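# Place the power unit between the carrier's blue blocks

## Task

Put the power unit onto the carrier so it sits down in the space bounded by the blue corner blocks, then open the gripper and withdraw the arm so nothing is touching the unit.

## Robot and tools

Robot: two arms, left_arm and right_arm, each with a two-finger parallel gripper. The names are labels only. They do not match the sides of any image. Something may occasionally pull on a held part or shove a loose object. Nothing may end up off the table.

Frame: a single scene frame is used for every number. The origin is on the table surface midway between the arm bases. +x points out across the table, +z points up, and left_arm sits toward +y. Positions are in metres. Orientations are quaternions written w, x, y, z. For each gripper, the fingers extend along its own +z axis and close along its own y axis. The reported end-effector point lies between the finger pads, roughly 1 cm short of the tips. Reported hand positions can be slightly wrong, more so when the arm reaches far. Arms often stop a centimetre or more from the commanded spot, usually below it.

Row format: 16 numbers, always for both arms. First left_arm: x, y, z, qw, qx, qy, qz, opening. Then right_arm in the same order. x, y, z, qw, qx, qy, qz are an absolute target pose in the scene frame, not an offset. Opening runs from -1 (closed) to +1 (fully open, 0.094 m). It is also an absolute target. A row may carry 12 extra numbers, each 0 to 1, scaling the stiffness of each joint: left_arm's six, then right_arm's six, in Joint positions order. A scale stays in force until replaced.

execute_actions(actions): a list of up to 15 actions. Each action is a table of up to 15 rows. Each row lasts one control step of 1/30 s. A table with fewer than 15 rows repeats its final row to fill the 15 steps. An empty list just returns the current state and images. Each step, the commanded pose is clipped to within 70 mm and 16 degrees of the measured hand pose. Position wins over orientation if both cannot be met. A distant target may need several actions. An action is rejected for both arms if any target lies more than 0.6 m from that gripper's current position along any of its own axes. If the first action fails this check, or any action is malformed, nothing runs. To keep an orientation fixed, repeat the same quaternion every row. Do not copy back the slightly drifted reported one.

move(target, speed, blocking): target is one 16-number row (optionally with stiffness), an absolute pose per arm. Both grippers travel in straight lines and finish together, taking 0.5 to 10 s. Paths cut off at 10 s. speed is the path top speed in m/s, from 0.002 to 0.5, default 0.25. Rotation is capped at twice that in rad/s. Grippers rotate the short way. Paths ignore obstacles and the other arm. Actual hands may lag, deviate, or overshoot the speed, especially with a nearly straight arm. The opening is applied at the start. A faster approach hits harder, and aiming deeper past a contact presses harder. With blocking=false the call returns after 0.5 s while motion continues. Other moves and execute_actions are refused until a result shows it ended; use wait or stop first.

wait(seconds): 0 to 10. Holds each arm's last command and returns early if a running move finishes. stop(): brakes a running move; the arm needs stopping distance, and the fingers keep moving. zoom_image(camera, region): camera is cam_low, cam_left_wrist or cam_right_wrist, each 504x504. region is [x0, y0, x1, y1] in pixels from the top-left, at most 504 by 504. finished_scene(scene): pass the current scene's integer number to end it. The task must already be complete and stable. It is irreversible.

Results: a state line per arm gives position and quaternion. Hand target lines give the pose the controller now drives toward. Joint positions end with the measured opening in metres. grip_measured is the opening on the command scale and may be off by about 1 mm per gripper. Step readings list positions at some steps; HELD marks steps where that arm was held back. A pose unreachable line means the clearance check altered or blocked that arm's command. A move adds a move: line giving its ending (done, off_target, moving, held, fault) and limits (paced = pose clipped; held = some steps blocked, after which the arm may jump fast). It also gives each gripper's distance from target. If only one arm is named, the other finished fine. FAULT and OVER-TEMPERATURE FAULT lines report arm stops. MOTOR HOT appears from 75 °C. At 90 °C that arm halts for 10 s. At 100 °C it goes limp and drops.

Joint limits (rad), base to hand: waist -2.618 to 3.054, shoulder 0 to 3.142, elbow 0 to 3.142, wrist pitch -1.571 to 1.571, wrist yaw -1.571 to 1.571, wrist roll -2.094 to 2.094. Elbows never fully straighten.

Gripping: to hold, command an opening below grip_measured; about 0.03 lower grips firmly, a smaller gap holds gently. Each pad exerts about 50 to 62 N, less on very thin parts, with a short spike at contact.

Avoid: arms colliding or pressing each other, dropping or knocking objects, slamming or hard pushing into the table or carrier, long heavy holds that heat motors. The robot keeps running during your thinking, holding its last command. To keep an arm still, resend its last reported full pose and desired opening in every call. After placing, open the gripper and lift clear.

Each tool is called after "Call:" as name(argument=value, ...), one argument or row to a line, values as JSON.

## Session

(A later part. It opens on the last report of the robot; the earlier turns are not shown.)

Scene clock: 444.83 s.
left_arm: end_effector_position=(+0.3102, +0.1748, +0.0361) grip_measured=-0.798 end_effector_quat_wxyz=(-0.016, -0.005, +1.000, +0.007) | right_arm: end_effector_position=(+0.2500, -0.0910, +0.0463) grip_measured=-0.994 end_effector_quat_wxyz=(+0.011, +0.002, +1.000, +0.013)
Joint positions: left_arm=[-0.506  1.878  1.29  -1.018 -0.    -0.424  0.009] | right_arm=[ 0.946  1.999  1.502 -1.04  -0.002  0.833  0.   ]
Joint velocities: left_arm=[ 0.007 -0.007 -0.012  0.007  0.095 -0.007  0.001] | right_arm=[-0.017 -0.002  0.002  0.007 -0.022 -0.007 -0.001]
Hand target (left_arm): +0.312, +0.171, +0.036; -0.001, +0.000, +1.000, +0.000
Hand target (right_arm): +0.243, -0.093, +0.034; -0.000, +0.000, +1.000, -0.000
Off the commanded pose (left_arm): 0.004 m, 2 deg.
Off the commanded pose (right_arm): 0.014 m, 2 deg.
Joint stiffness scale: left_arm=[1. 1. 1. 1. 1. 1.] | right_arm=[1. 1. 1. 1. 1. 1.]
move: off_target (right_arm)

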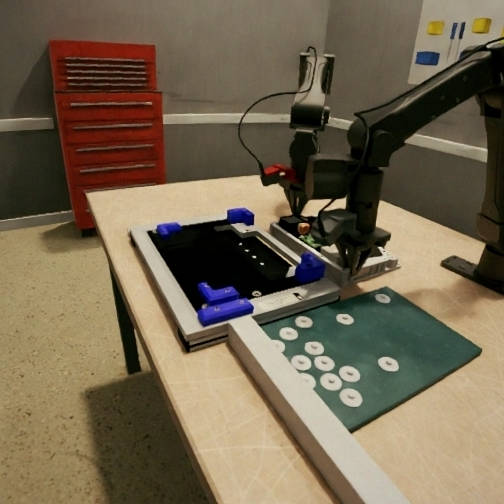

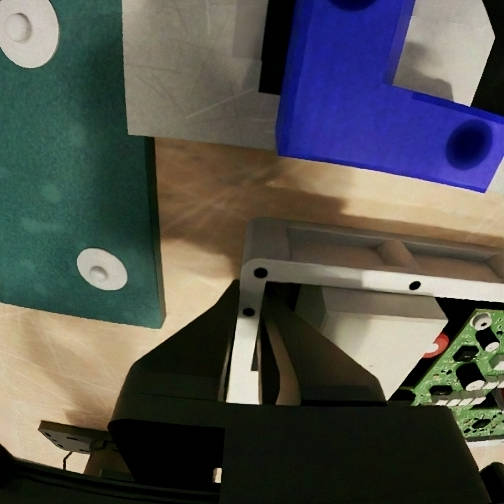

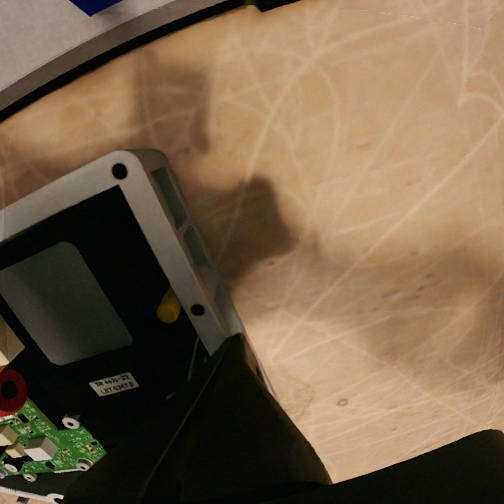

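Call:
move(
  target=[0.312,0.171,0.036,0,0,1,0,-1,0.245,-0.092,0.07,0,0,1,0,-0.25],
  speed=0.03,
)

Call:
move(
  target=[0.312,0.171,0.036,0,0,1,0,-1,0.243,-0.079,0.068,0,0,1,0,-0.25],
  speed=0.03,
)

Call:
move(
  target=[0.312,0.171,0.036,0,0,1,0,-1,0.243,-0.08,0.03,0,0,1,0,-0.25],
  speed=0.03,
)

Call:
move(
  target=[0.312,0.171,0.036,0,0,1,0,-1,0.243,-0.081,0.034,0,0,1,0,-1],
  speed=0.03,
)

Scene clock: 457.57 s.
left_arm: end_effector_position=(+0.3102, +0.1748, +0.0361) grip_measured=-0.798 end_effector_quat_wxyz=(-0.016, -0.005, +1.000, +0.007) | right_arm: end_effector_position=(+0.2478, -0.0963, +0.0646) grip_measured=-0.252 end_effector_quat_wxyz=(+0.000, +0.003, +1.000, -0.003)
Joint positions: left_arm=[-0.506  1.878  1.29  -1.018 -0.    -0.424  0.009] | right_arm=[ 0.944  1.999  1.577 -1.153  0.005  0.833  0.035]
Joint velocities: left_arm=[ 0.007 -0.007 -0.002  0.022 -0.022 -0.081  0.   ] | right_arm=[-0.002  0.012 -0.032  0.037 -0.066 -0.022 -0.001]
Hand target (left_arm): +0.312, +0.171, +0.036; -0.001, +0.000, +1.000, +0.000
Hand target (right_arm): +0.245, -0.092, +0.070; -0.000, +0.000, +1.000, +0.000
Off the commanded pose (left_arm): 0.004 m, 2 deg.
Off the commanded pose (right_arm): 0.007 m, 1 deg.
Joint stiffness scale: left_arm=[1. 1. 1. 1. 1. 1.] | right_arm=[1. 1. 1. 1. 1. 1.]
move: done

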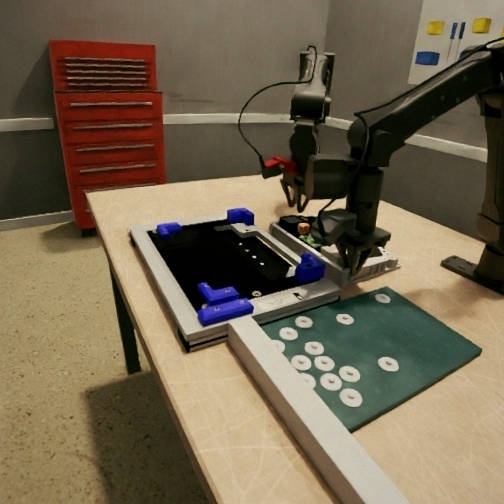

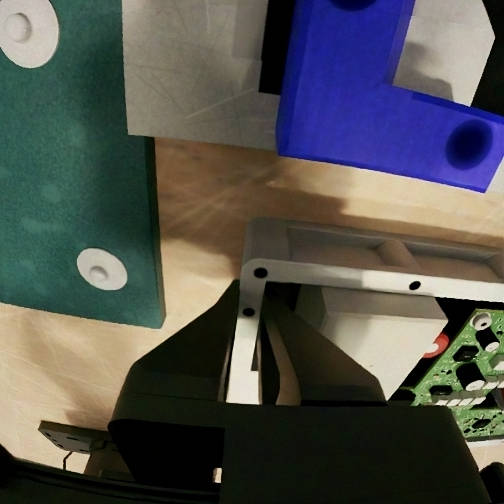

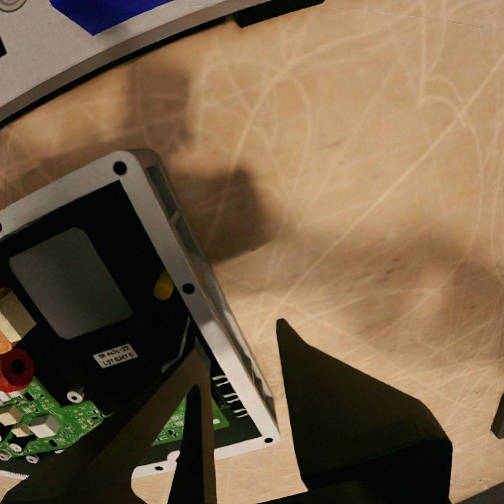

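Scene clock: 458.53 s.
left_arm: end_effector_position=(+0.3102, +0.1748, +0.0361) grip_measured=-0.798 end_effector_quat_wxyz=(-0.016, -0.005, +1.000, +0.007) | right_arm: end_effector_position=(+0.2462, -0.0823, +0.0694) grip_measured=-0.252 end_effector_quat_wxyz=(+0.006, +0.001, +1.000, +0.003)
Joint positions: left_arm=[-0.506  1.878  1.29  -1.018 -0.    -0.424  0.009] | right_arm=[ 0.971  2.015  1.619 -1.161  0.005  0.856  0.035]
Joint velocities: left_arm=[-0.012  0.002  0.007  0.022 -0.022 -0.022  0.001] | right_arm=[-0.002 -0.027 -0.002 -0.066 -0.007 -0.007  0.001]
Hand target (left_arm): +0.312, +0.171, +0.036; -0.001, +0.000, +1.000, +0.000
Hand target (right_arm): +0.243, -0.079, +0.068; -0.000, -0.000, +1.000, -0.000
Off the commanded pose (left_arm): 0.004 m, 2 deg.
Off the commanded pose (right_arm): 0.005 m, 1 deg.
Joint stiffness scale: left_arm=[1. 1. 1. 1. 1. 1.] | right_arm=[1. 1. 1. 1. 1. 1.]
move: done

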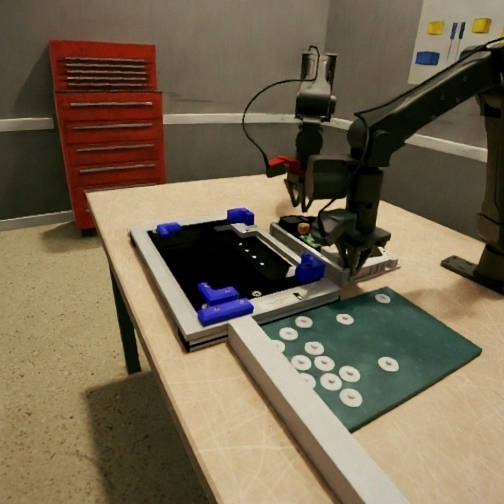

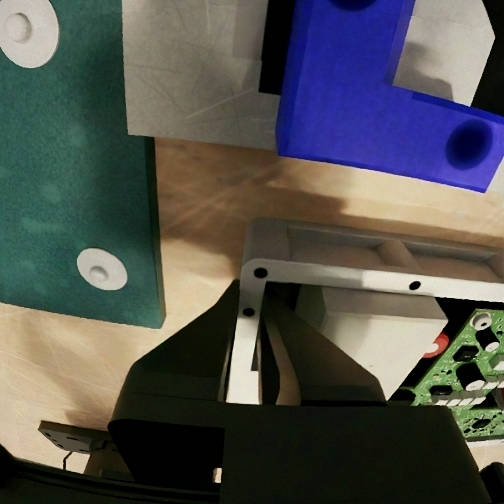

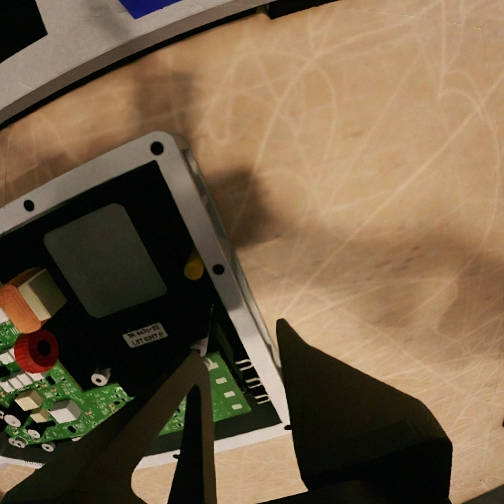

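Scene clock: 460.07 s.
left_arm: end_effector_position=(+0.3102, +0.1748, +0.0361) grip_measured=-0.798 end_effector_quat_wxyz=(-0.016, -0.005, +1.000, +0.007) | right_arm: end_effector_position=(+0.2476, -0.0808, +0.0596) grip_measured=-0.252 end_effector_quat_wxyz=(+0.014, +0.001, +1.000, +0.012)
Joint positions: left_arm=[-0.506  1.878  1.29  -1.018 -0.    -0.424  0.009] | right_arm=[ 0.971  2.008  1.569 -1.095  0.005  0.856  0.035]
Joint velocities: left_arm=[-0.007  0.007 -0.007 -0.037 -0.095  0.022 -0.   ] | right_arm=[ 0.017 -0.027 -0.012  0.022 -0.066 -0.022  0.001]
Hand target (left_arm): +0.312, +0.171, +0.036; -0.001, +0.000, +1.000, +0.000
Hand target (right_arm): +0.242, -0.081, +0.031; -0.000, +0.000, +1.000, -0.001
Off the commanded pose (left_arm): 0.004 m, 2 deg.
Off the commanded pose (right_arm): 0.030 m, 2 deg.
Joint stiffness scale: left_arm=[1. 1. 1. 1. 1. 1.] | right_arm=[1. 1. 1. 1. 1. 1.]
move: off_target (right_arm)

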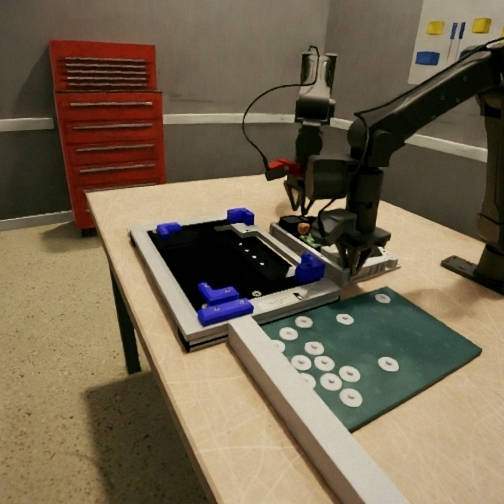

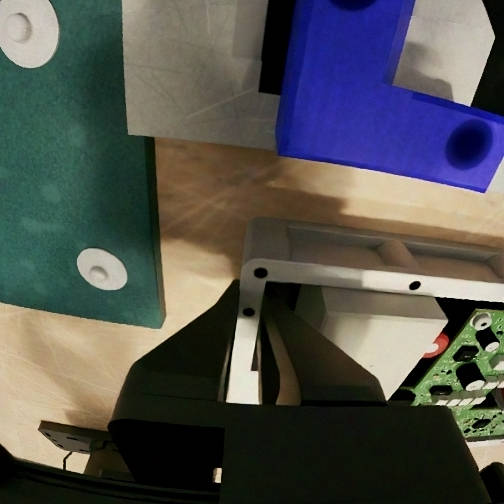

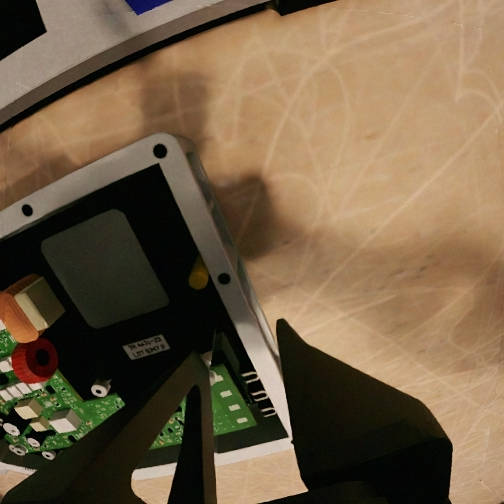

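Scene clock: 461.17 s.
left_arm: end_effector_position=(+0.3102, +0.1748, +0.0361) grip_measured=-0.798 end_effector_quat_wxyz=(-0.016, -0.005, +1.000, +0.007) | right_arm: end_effector_position=(+0.2473, -0.0795, +0.0467) grip_measured=-0.994 end_effector_quat_wxyz=(+0.009, +0.001, +1.000, +0.011)
Joint positions: left_arm=[-0.506  1.878  1.29  -1.018 -0.    -0.424  0.009] | right_arm=[ 0.971  2.03   1.549 -1.062 -0.001  0.856  0.   ]
Joint velocities: left_arm=[-0.007 -0.007  0.007  0.007  0.022 -0.022  0.001] | right_arm=[ 0.002 -0.017 -0.002  0.007  0.037  0.022 -0.   ]
Hand target (left_arm): +0.312, +0.171, +0.036; -0.001, +0.000, +1.000, +0.000
Hand target (right_arm): +0.243, -0.081, +0.034; -0.000, +0.000, +1.000, -0.000
Off the commanded pose (left_arm): 0.004 m, 2 deg.
Off the commanded pose (right_arm): 0.014 m, 2 deg.
Joint stiffness scale: left_arm=[1. 1. 1. 1. 1. 1.] | right_arm=[1. 1. 1. 1. 1. 1.]
move: off_target (right_arm)

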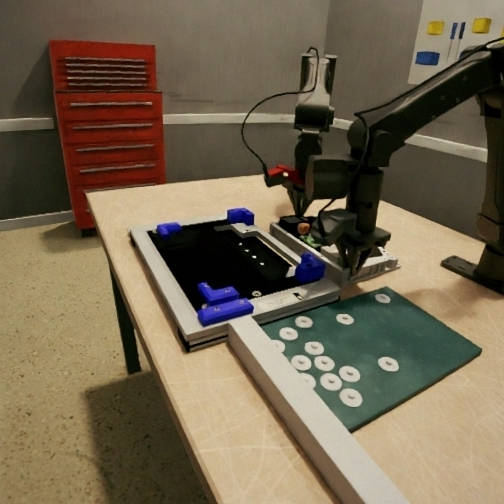

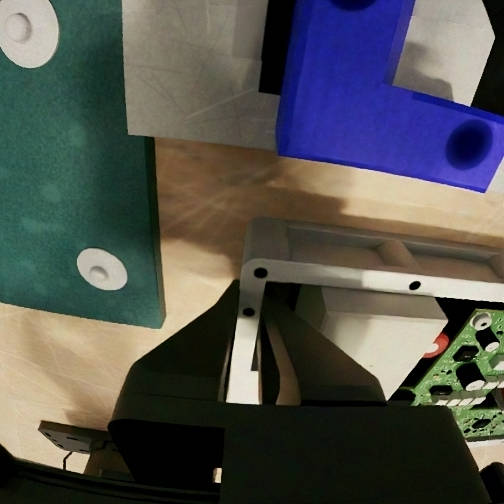

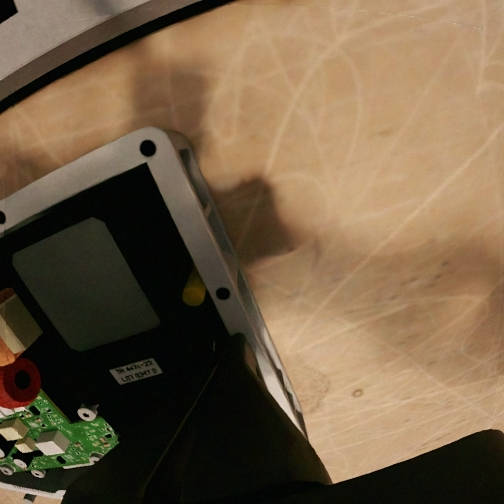

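Call:
move(
  target=[0.312,0.171,0.036,0,0,1,0,-1,0.245,-0.082,0.07,0,0,1,0,-0.5],
  speed=0.03,
)

Call:
move(
  target=[0.312,0.171,0.036,0,0,1,0,-1,0.245,-0.099,0.068,0,0,1,0,-0.5],
  speed=0.03,
)

Call:
move(
  target=[0.312,0.171,0.036,0,0,1,0,-1,0.245,-0.097,0.025,0,0,1,0,-0.5],
  speed=0.03,
)

Call:
move(
  target=[0.312,0.171,0.036,0,0,1,0,-1,0.245,-0.097,0.03,0,0,1,0,-1],
  speed=0.03,
)

Scene clock: 476.23 s.
left_arm: end_effector_position=(+0.3102, +0.1751, +0.0361) grip_measured=-0.798 end_effector_quat_wxyz=(-0.016, -0.006, +1.000, +0.007) | right_arm: end_effector_position=(+0.2460, -0.0845, +0.0641) grip_measured=-0.502 end_effector_quat_wxyz=(+0.000, +0.003, +1.000, -0.004)
Joint positions: left_arm=[-0.505  1.878  1.29  -1.019 -0.    -0.424  0.009] | right_arm=[ 0.968  2.03   1.619 -1.166  0.006  0.856  0.023]
Joint velocities: left_arm=[-0.002  0.017 -0.017  0.051  0.022 -0.007  0.   ] | right_arm=[-0.007 -0.007  0.007 -0.007 -0.051 -0.139  0.001]
Hand target (left_arm): +0.312, +0.171, +0.036; -0.001, +0.000, +1.000, +0.000
Hand target (right_arm): +0.245, -0.082, +0.070; +0.000, +0.000, +1.000, +0.000
Off the commanded pose (left_arm): 0.004 m, 2 deg.
Off the commanded pose (right_arm): 0.007 m, 1 deg.
Joint stiffness scale: left_arm=[1. 1. 1. 1. 1. 1.] | right_arm=[1. 1. 1. 1. 1. 1.]
move: done

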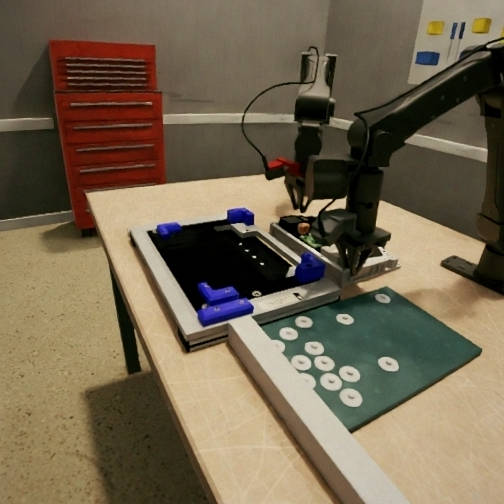

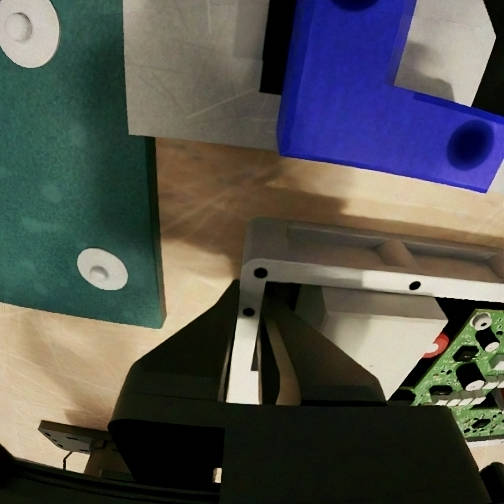

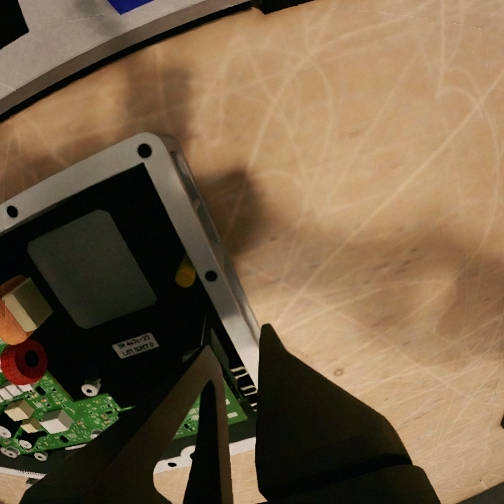

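Scene clock: 477.10 s.
left_arm: end_effector_position=(+0.3102, +0.1751, +0.0361) grip_measured=-0.798 end_effector_quat_wxyz=(-0.016, -0.006, +1.000, +0.007) | right_arm: end_effector_position=(+0.2441, -0.0960, +0.0653) grip_measured=-0.502 end_effector_quat_wxyz=(-0.001, -0.001, +1.000, -0.005)
Joint positions: left_arm=[-0.505  1.878  1.29  -1.019 -0.    -0.424  0.009] | right_arm=[ 0.952  1.994  1.573 -1.158  0.006  0.833  0.023]
Joint velocities: left_arm=[-0.002 -0.012 -0.002  0.037 -0.051  0.051  0.001] | right_arm=[-0.007  0.012 -0.002  0.037 -0.037 -0.125  0.   ]
Hand target (left_arm): +0.312, +0.171, +0.036; -0.001, +0.000, +1.000, +0.000
Hand target (right_arm): +0.245, -0.099, +0.068; +0.000, -0.000, +1.000, +0.000
Off the commanded pose (left_arm): 0.004 m, 2 deg.
Off the commanded pose (right_arm): 0.004 m, 1 deg.
Joint stiffness scale: left_arm=[1. 1. 1. 1. 1. 1.] | right_arm=[1. 1. 1. 1. 1. 1.]
move: done

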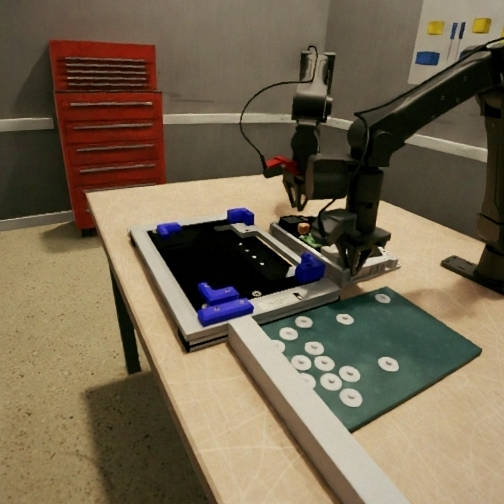

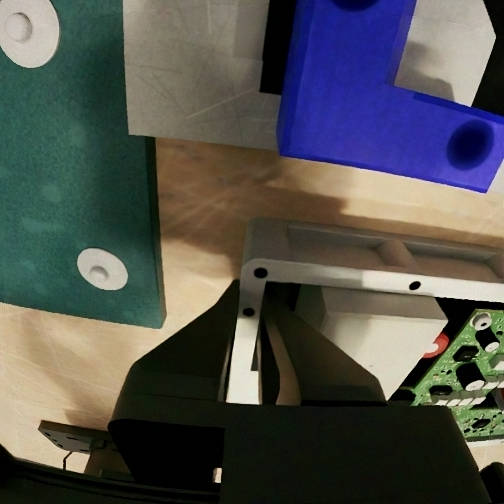

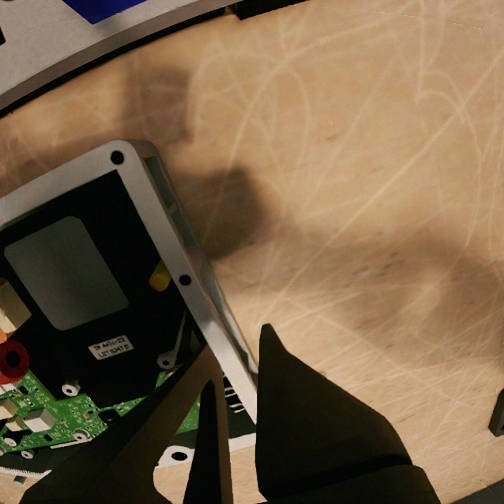

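Scene clock: 478.67 s.
left_arm: end_effector_position=(+0.3102, +0.1751, +0.0361) grip_measured=-0.798 end_effector_quat_wxyz=(-0.016, -0.006, +1.000, +0.007) | right_arm: end_effector_position=(+0.2454, -0.0945, +0.0452) grip_measured=-0.502 end_effector_quat_wxyz=(+0.008, -0.001, +1.000, +0.005)
Joint positions: left_arm=[-0.505  1.878  1.29  -1.019 -0.    -0.424  0.009] | right_arm=[ 0.952  1.994  1.491 -1.05   0.005  0.833  0.023]
Joint velocities: left_arm=[-0.002  0.002  0.002 -0.022 -0.037 -0.022  0.   ] | right_arm=[ 0.002  0.002  0.007 -0.051  0.066 -0.037  0.001]
Hand target (left_arm): +0.312, +0.171, +0.036; -0.001, +0.000, +1.000, +0.000
Hand target (right_arm): +0.244, -0.098, +0.026; -0.000, -0.000, +1.000, -0.001
Off the commanded pose (left_arm): 0.004 m, 2 deg.
Off the commanded pose (right_arm): 0.020 m, 1 deg.
Joint stiffness scale: left_arm=[1. 1. 1. 1. 1. 1.] | right_arm=[1. 1. 1. 1. 1. 1.]
move: off_target (right_arm)

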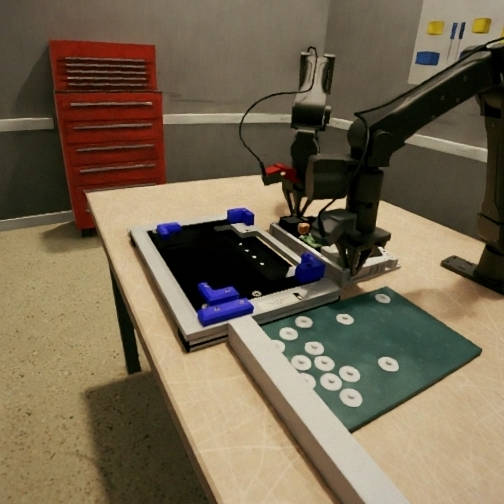

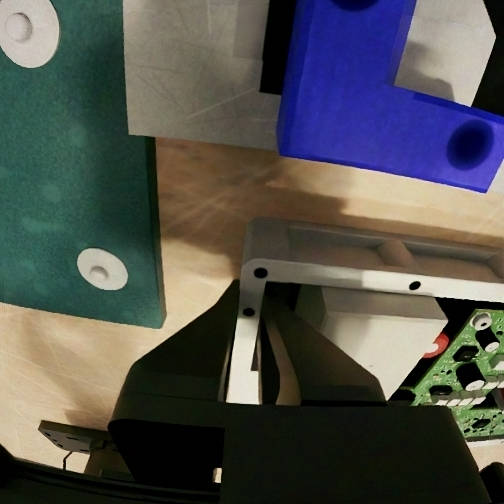

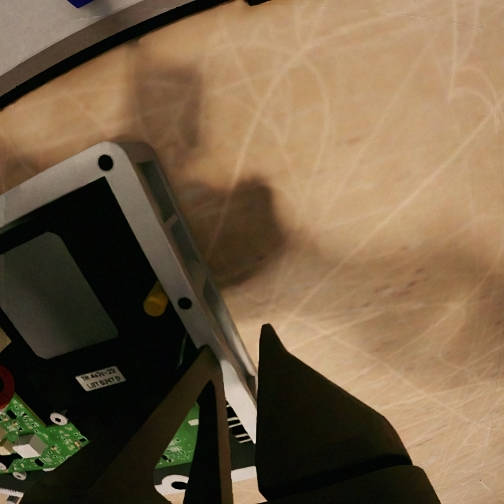

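Scene clock: 479.63 s.
left_arm: end_effector_position=(+0.3102, +0.1751, +0.0361) grip_measured=-0.798 end_effector_quat_wxyz=(-0.016, -0.006, +1.000, +0.007) | right_arm: end_effector_position=(+0.2458, -0.0925, +0.0389) grip_measured=-0.994 end_effector_quat_wxyz=(+0.007, -0.001, +1.000, +0.009)
Joint positions: left_arm=[-0.505  1.878  1.29  -1.019 -0.    -0.424  0.009] | right_arm=[ 0.952  2.002  1.476 -1.022 -0.001  0.833  0.   ]
Joint velocities: left_arm=[-0.007  0.017  0.007  0.11   0.066 -0.037  0.   ] | right_arm=[ 0.002 -0.002 -0.012  0.037 -0.037 -0.022 -0.001]
Hand target (left_arm): +0.312, +0.171, +0.036; -0.001, +0.000, +1.000, +0.000
Hand target (right_arm): +0.245, -0.097, +0.030; -0.000, +0.000, +1.000, +0.000
Off the commanded pose (left_arm): 0.004 m, 2 deg.
Off the commanded pose (right_arm): 0.010 m, 1 deg.
Joint stiffness scale: left_arm=[1. 1. 1. 1. 1. 1.] | right_arm=[1. 1. 1. 1. 1. 1.]
move: done

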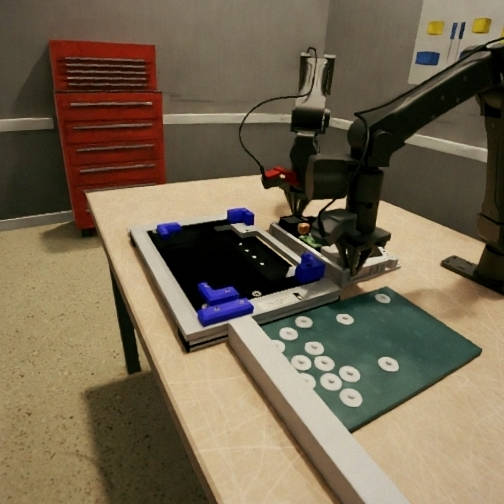

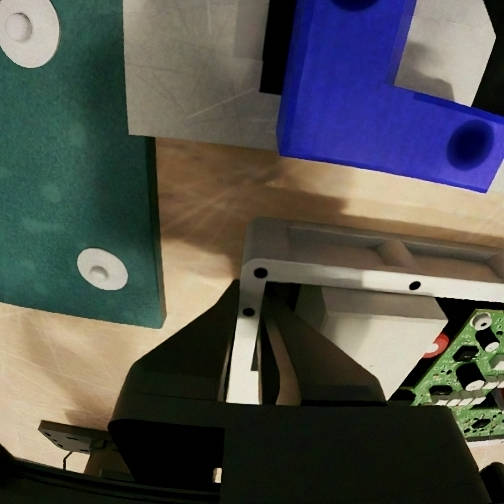

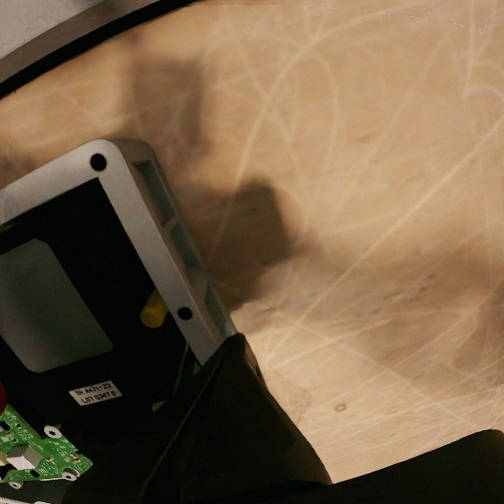

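Call:
move(
  target=[0.312,0.171,0.036,0,0,1,0,-1,0.245,-0.094,0.07,0,0,1,0,-0.4],
  speed=0.03,
)

Call:
move(
  target=[0.312,0.171,0.036,0,0,1,0,-1,0.245,-0.082,0.068,0,0,1,0,-0.4],
  speed=0.03,
)

Call:
move(
  target=[0.312,0.171,0.036,0,0,1,0,-1,0.245,-0.085,0.025,0,0,1,0,-0.4],
  speed=0.03,
)

Call:
move(
  target=[0.312,0.171,0.036,0,0,1,0,-1,0.245,-0.085,0.032,0,0,1,0,-1],
  speed=0.03,
)

Scene clock: 496.90 s.
left_arm: end_effector_position=(+0.3103, +0.1753, +0.0361) grip_measured=-0.798 end_effector_quat_wxyz=(-0.016, -0.006, +1.000, +0.007) | right_arm: end_effector_position=(+0.2466, -0.0981, +0.0612) grip_measured=-0.402 end_effector_quat_wxyz=(-0.003, +0.004, +1.000, -0.007)
Joint positions: left_arm=[-0.504  1.878  1.29  -1.019 -0.    -0.424  0.009] | right_arm=[ 0.943  2.002  1.568 -1.15   0.006  0.833  0.028]
Joint velocities: left_arm=[ 0.007 -0.012 -0.017  0.007  0.051 -0.066  0.   ] | right_arm=[-0.012  0.022 -0.007 -0.007  0.11  -0.007 -0.   ]
Hand target (left_arm): +0.312, +0.171, +0.036; -0.000, -0.000, +1.000, +0.000
Hand target (right_arm): +0.245, -0.094, +0.070; -0.000, +0.000, +1.000, -0.000
Off the commanded pose (left_arm): 0.005 m, 2 deg.
Off the commanded pose (right_arm): 0.010 m, 1 deg.
Joint stiffness scale: left_arm=[1. 1. 1. 1. 1. 1.] | right_arm=[1. 1. 1. 1. 1. 1.]
move: done

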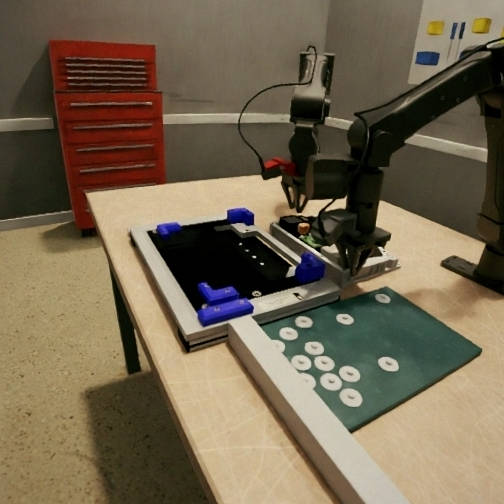

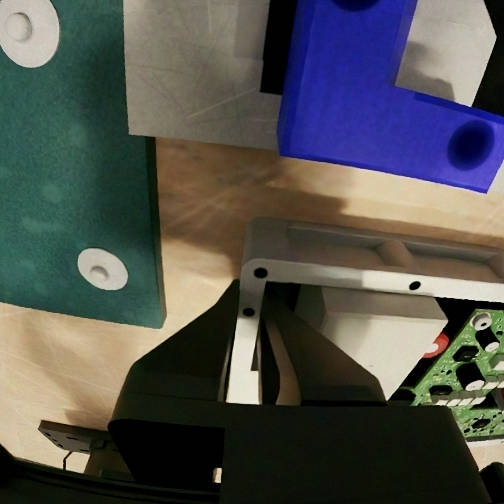

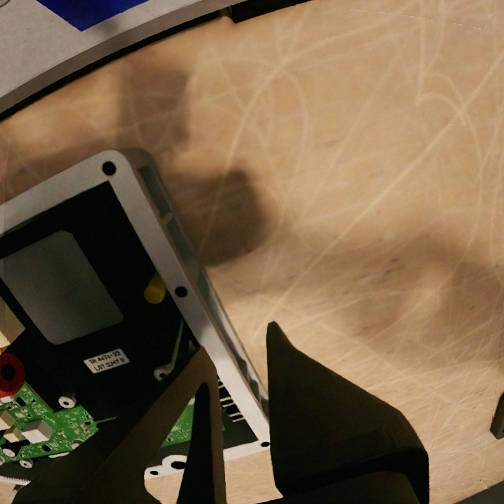

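Scene clock: 497.77 s.
left_arm: end_effector_position=(+0.3103, +0.1753, +0.0361) grip_measured=-0.798 end_effector_quat_wxyz=(-0.016, -0.006, +1.000, +0.007) | right_arm: end_effector_position=(+0.2489, -0.0847, +0.0728) grip_measured=-0.402 end_effector_quat_wxyz=(+0.010, +0.001, +1.000, +0.007)
Joint positions: left_arm=[-0.504  1.878  1.29  -1.019 -0.    -0.424  0.009] | right_arm=[ 0.962  2.002  1.614 -1.158  0.005  0.847  0.028]
Joint velocities: left_arm=[-0.002  0.007 -0.012 -0.022 -0.007  0.051  0.   ] | right_arm=[-0.007 -0.007  0.007 -0.022  0.007  0.007  0.001]
Hand target (left_arm): +0.312, +0.171, +0.036; -0.001, +0.000, +1.000, +0.000
Hand target (right_arm): +0.245, -0.082, +0.068; +0.000, -0.000, +1.000, +0.000
Off the commanded pose (left_arm): 0.005 m, 2 deg.
Off the commanded pose (right_arm): 0.007 m, 1 deg.
Joint stiffness scale: left_arm=[1. 1. 1. 1. 1. 1.] | right_arm=[1. 1. 1. 1. 1. 1.]
move: done

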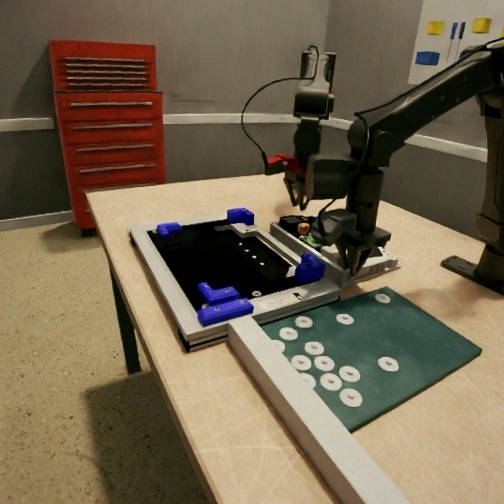

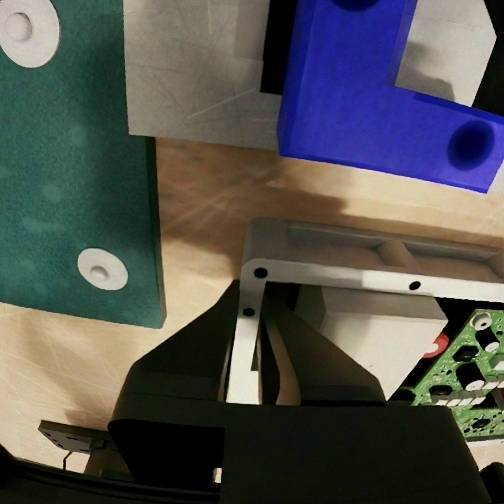

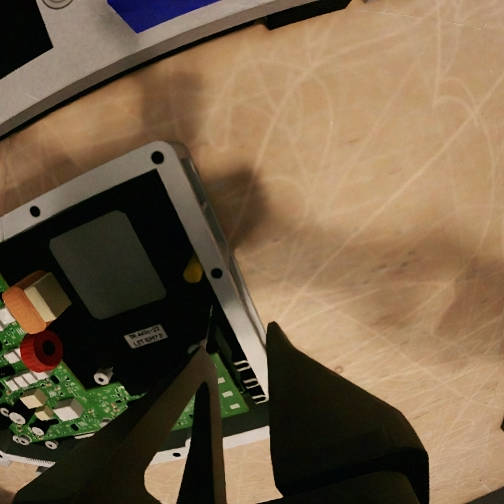

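Scene clock: 499.60 s.
left_arm: end_effector_position=(+0.3103, +0.1753, +0.0361) grip_measured=-0.798 end_effector_quat_wxyz=(-0.016, -0.006, +1.000, +0.007) | right_arm: end_effector_position=(+0.2496, -0.0839, +0.0592) grip_measured=-0.402 end_effector_quat_wxyz=(+0.018, +0.001, +1.000, +0.016)
Joint positions: left_arm=[-0.504  1.878  1.29  -1.019 -0.    -0.424  0.009] | right_arm=[ 0.962  1.994  1.546 -1.076  0.005  0.847  0.028]
Joint velocities: left_arm=[ 0.002 -0.007 -0.007  0.081  0.037 -0.037 -0.   ] | right_arm=[ 0.002  0.002  0.007 -0.037 -0.037 -0.037 -0.001]
Hand target (left_arm): +0.312, +0.171, +0.036; -0.001, +0.000, +1.000, +0.000
Hand target (right_arm): +0.244, -0.087, +0.027; -0.000, +0.000, +1.000, -0.001
Off the commanded pose (left_arm): 0.005 m, 2 deg.
Off the commanded pose (right_arm): 0.035 m, 3 deg.
Joint stiffness scale: left_arm=[1. 1. 1. 1. 1. 1.] | right_arm=[1. 1. 1. 1. 1. 1.]
move: off_target (right_arm)

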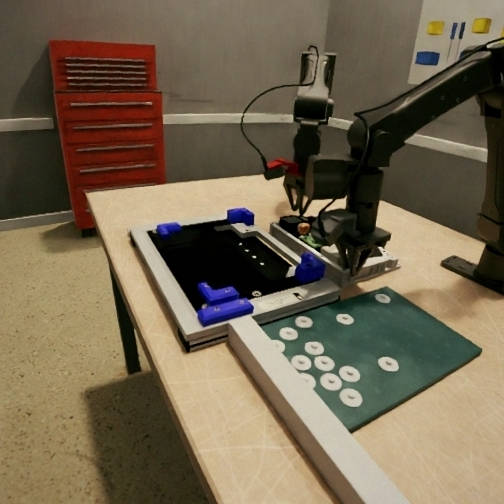

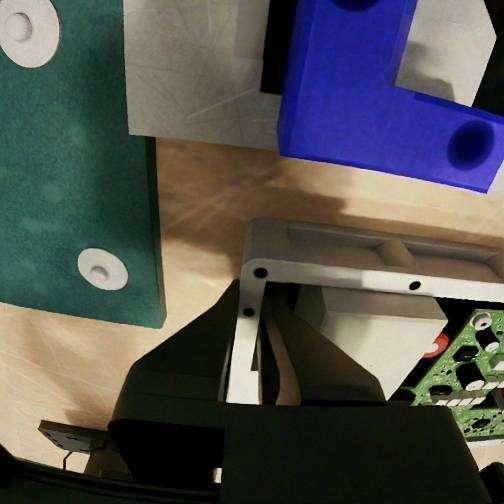

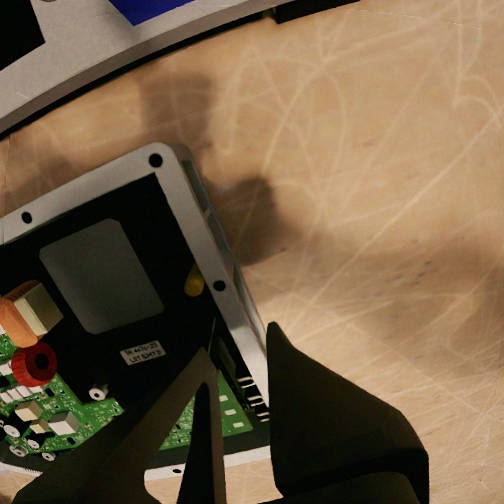

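Scene clock: 500.73 s.
left_arm: end_effector_position=(+0.3103, +0.1753, +0.0361) grip_measured=-0.798 end_effector_quat_wxyz=(-0.016, -0.006, +1.000, +0.007) | right_arm: end_effector_position=(+0.2498, -0.0829, +0.0467) grip_measured=-0.994 end_effector_quat_wxyz=(+0.012, +0.001, +1.000, +0.012)
Joint positions: left_arm=[-0.504  1.878  1.29  -1.019 -0.    -0.424  0.009] | right_arm=[ 0.962  2.021  1.535 -1.051  0.002  0.847  0.   ]
Joint velocities: left_arm=[ 0.007  0.007  0.007 -0.037 -0.007 -0.022 -0.001] | right_arm=[-0.007  0.012 -0.012  0.037 -0.066 -0.037 -0.   ]
Hand target (left_arm): +0.312, +0.171, +0.036; -0.001, +0.000, +1.000, +0.000
Hand target (right_arm): +0.245, -0.085, +0.033; -0.000, +0.000, +1.000, +0.000
Off the commanded pose (left_arm): 0.005 m, 2 deg.
Off the commanded pose (right_arm): 0.016 m, 2 deg.
Joint stiffness scale: left_arm=[1. 1. 1. 1. 1. 1.] | right_arm=[1. 1. 1. 1. 1. 1.]
move: off_target (right_arm)

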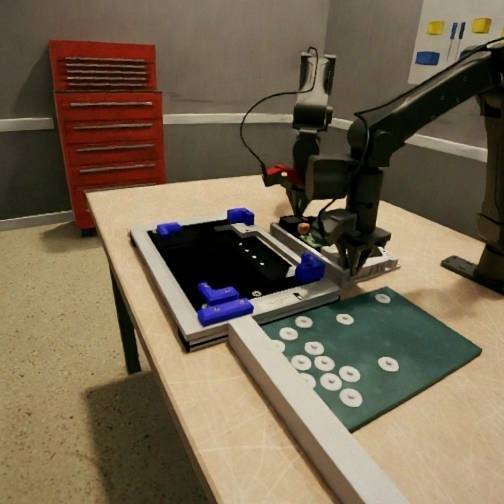

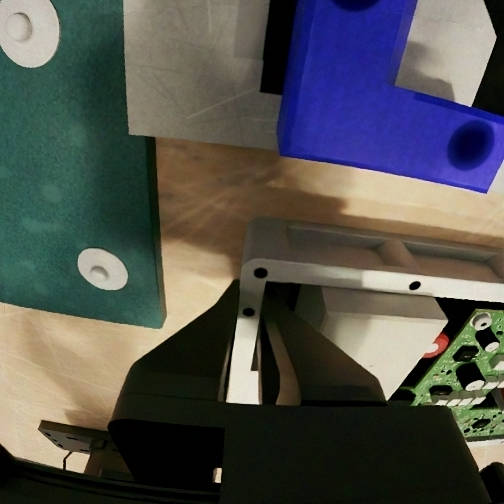

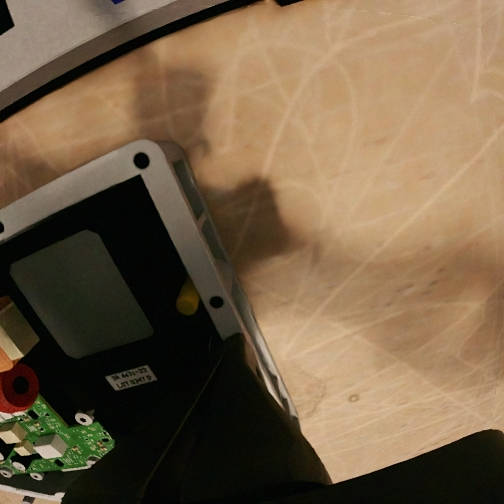

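Call:
move(
  target=[0.312,0.171,0.036,0,0,1,0,-1, 0.275,-0.092,0.10,0,0,1,0,-0.4],
  speed=0.08,
)

Call:
move(
  target=[0.312,0.171,0.036,0,0,1,0,-1, 0.275,-0.092,0.03,0,0,1,0,-0.4],
  speed=0.03,
)

Scene clock: 531.07 s.
left_arm: end_effector_position=(+0.3102, +0.1754, +0.0361) grip_measured=-0.798 end_effector_quat_wxyz=(-0.016, -0.006, +1.000, +0.007) | right_arm: end_effector_position=(+0.2732, -0.0906, +0.1021) grip_measured=-0.402 end_effector_quat_wxyz=(+0.008, -0.001, +1.000, +0.004)
Joint positions: left_arm=[-0.504  1.878  1.29  -1.019  0.    -0.423  0.009] | right_arm=[ 0.906  2.051  1.802 -1.305  0.005  0.788  0.028]
Joint velocities: left_arm=[-0.012 -0.012 -0.022 -0.051 -0.007 -0.022 -0.002] | right_arm=[-0.002 -0.012  0.007  0.007 -0.037  0.007 -0.   ]
Hand target (left_arm): +0.312, +0.171, +0.036; -0.001, +0.000, +1.000, -0.000
Hand target (right_arm): +0.275, -0.092, +0.100; +0.001, +0.000, +1.000, +0.001
Off the commanded pose (left_arm): 0.005 m, 2 deg.
Off the commanded pose (right_arm): 0.003 m, 1 deg.
Joint stiffness scale: left_arm=[1. 1. 1. 1. 1. 1.] | right_arm=[1. 1. 1. 1. 1. 1.]
move: done

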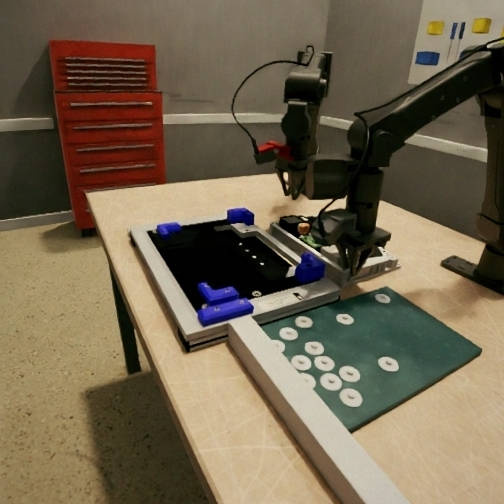

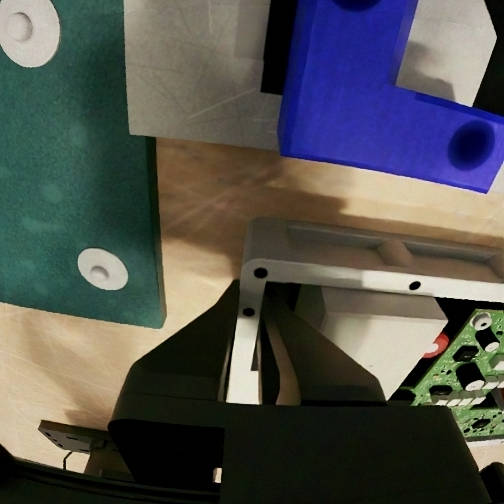

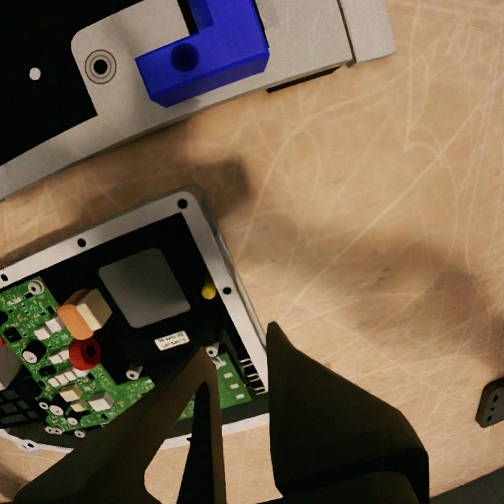

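Scene clock: 533.70 s.
left_arm: end_effector_position=(+0.3102, +0.1754, +0.0361) grip_measured=-0.798 end_effector_quat_wxyz=(-0.016, -0.006, +1.000, +0.007) | right_arm: end_effector_position=(+0.2750, -0.0888, +0.0517) grip_measured=-0.402 end_effector_quat_wxyz=(+0.010, -0.001, +1.000, +0.007)
Joint positions: left_arm=[-0.504  1.878  1.29  -1.019  0.    -0.423  0.009] | right_arm=[ 0.906  2.075  1.636 -1.108  0.005  0.787  0.028]
Joint velocities: left_arm=[-0.022  0.007 -0.007 -0.066  0.037 -0.022  0.001] | right_arm=[-0.012  0.007 -0.007 -0.007  0.037 -0.022 -0.   ]
Hand target (left_arm): +0.312, +0.171, +0.036; -0.001, +0.000, +1.000, +0.000
Hand target (right_arm): +0.274, -0.093, +0.031; -0.000, +0.000, +1.000, -0.000
Off the commanded pose (left_arm): 0.005 m, 2 deg.
Off the commanded pose (right_arm): 0.022 m, 1 deg.
Joint stiffness scale: left_arm=[1. 1. 1. 1. 1. 1.] | right_arm=[1. 1. 1. 1. 1. 1.]
move: off_target (right_arm)

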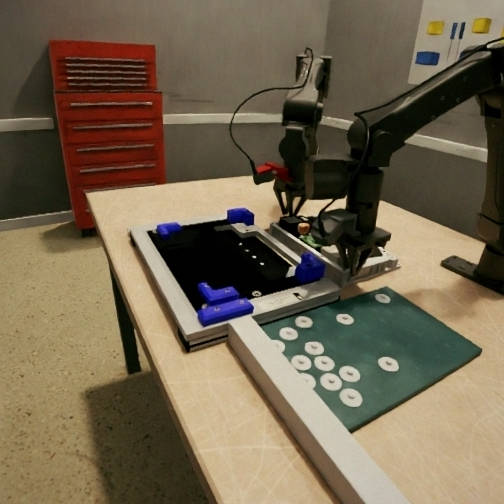

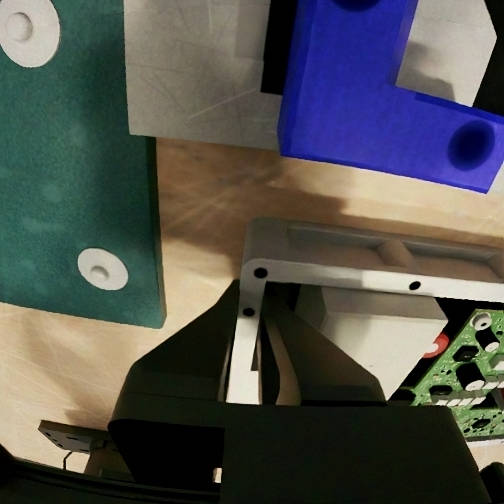

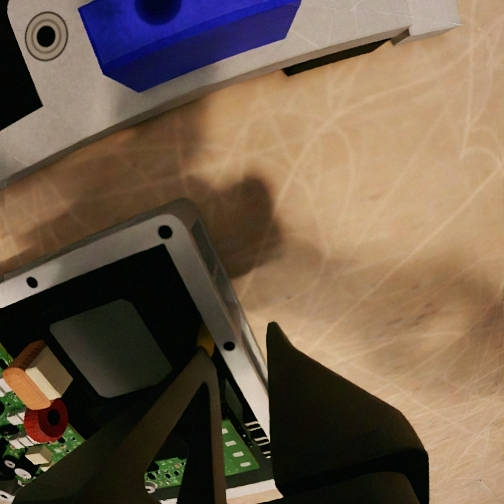

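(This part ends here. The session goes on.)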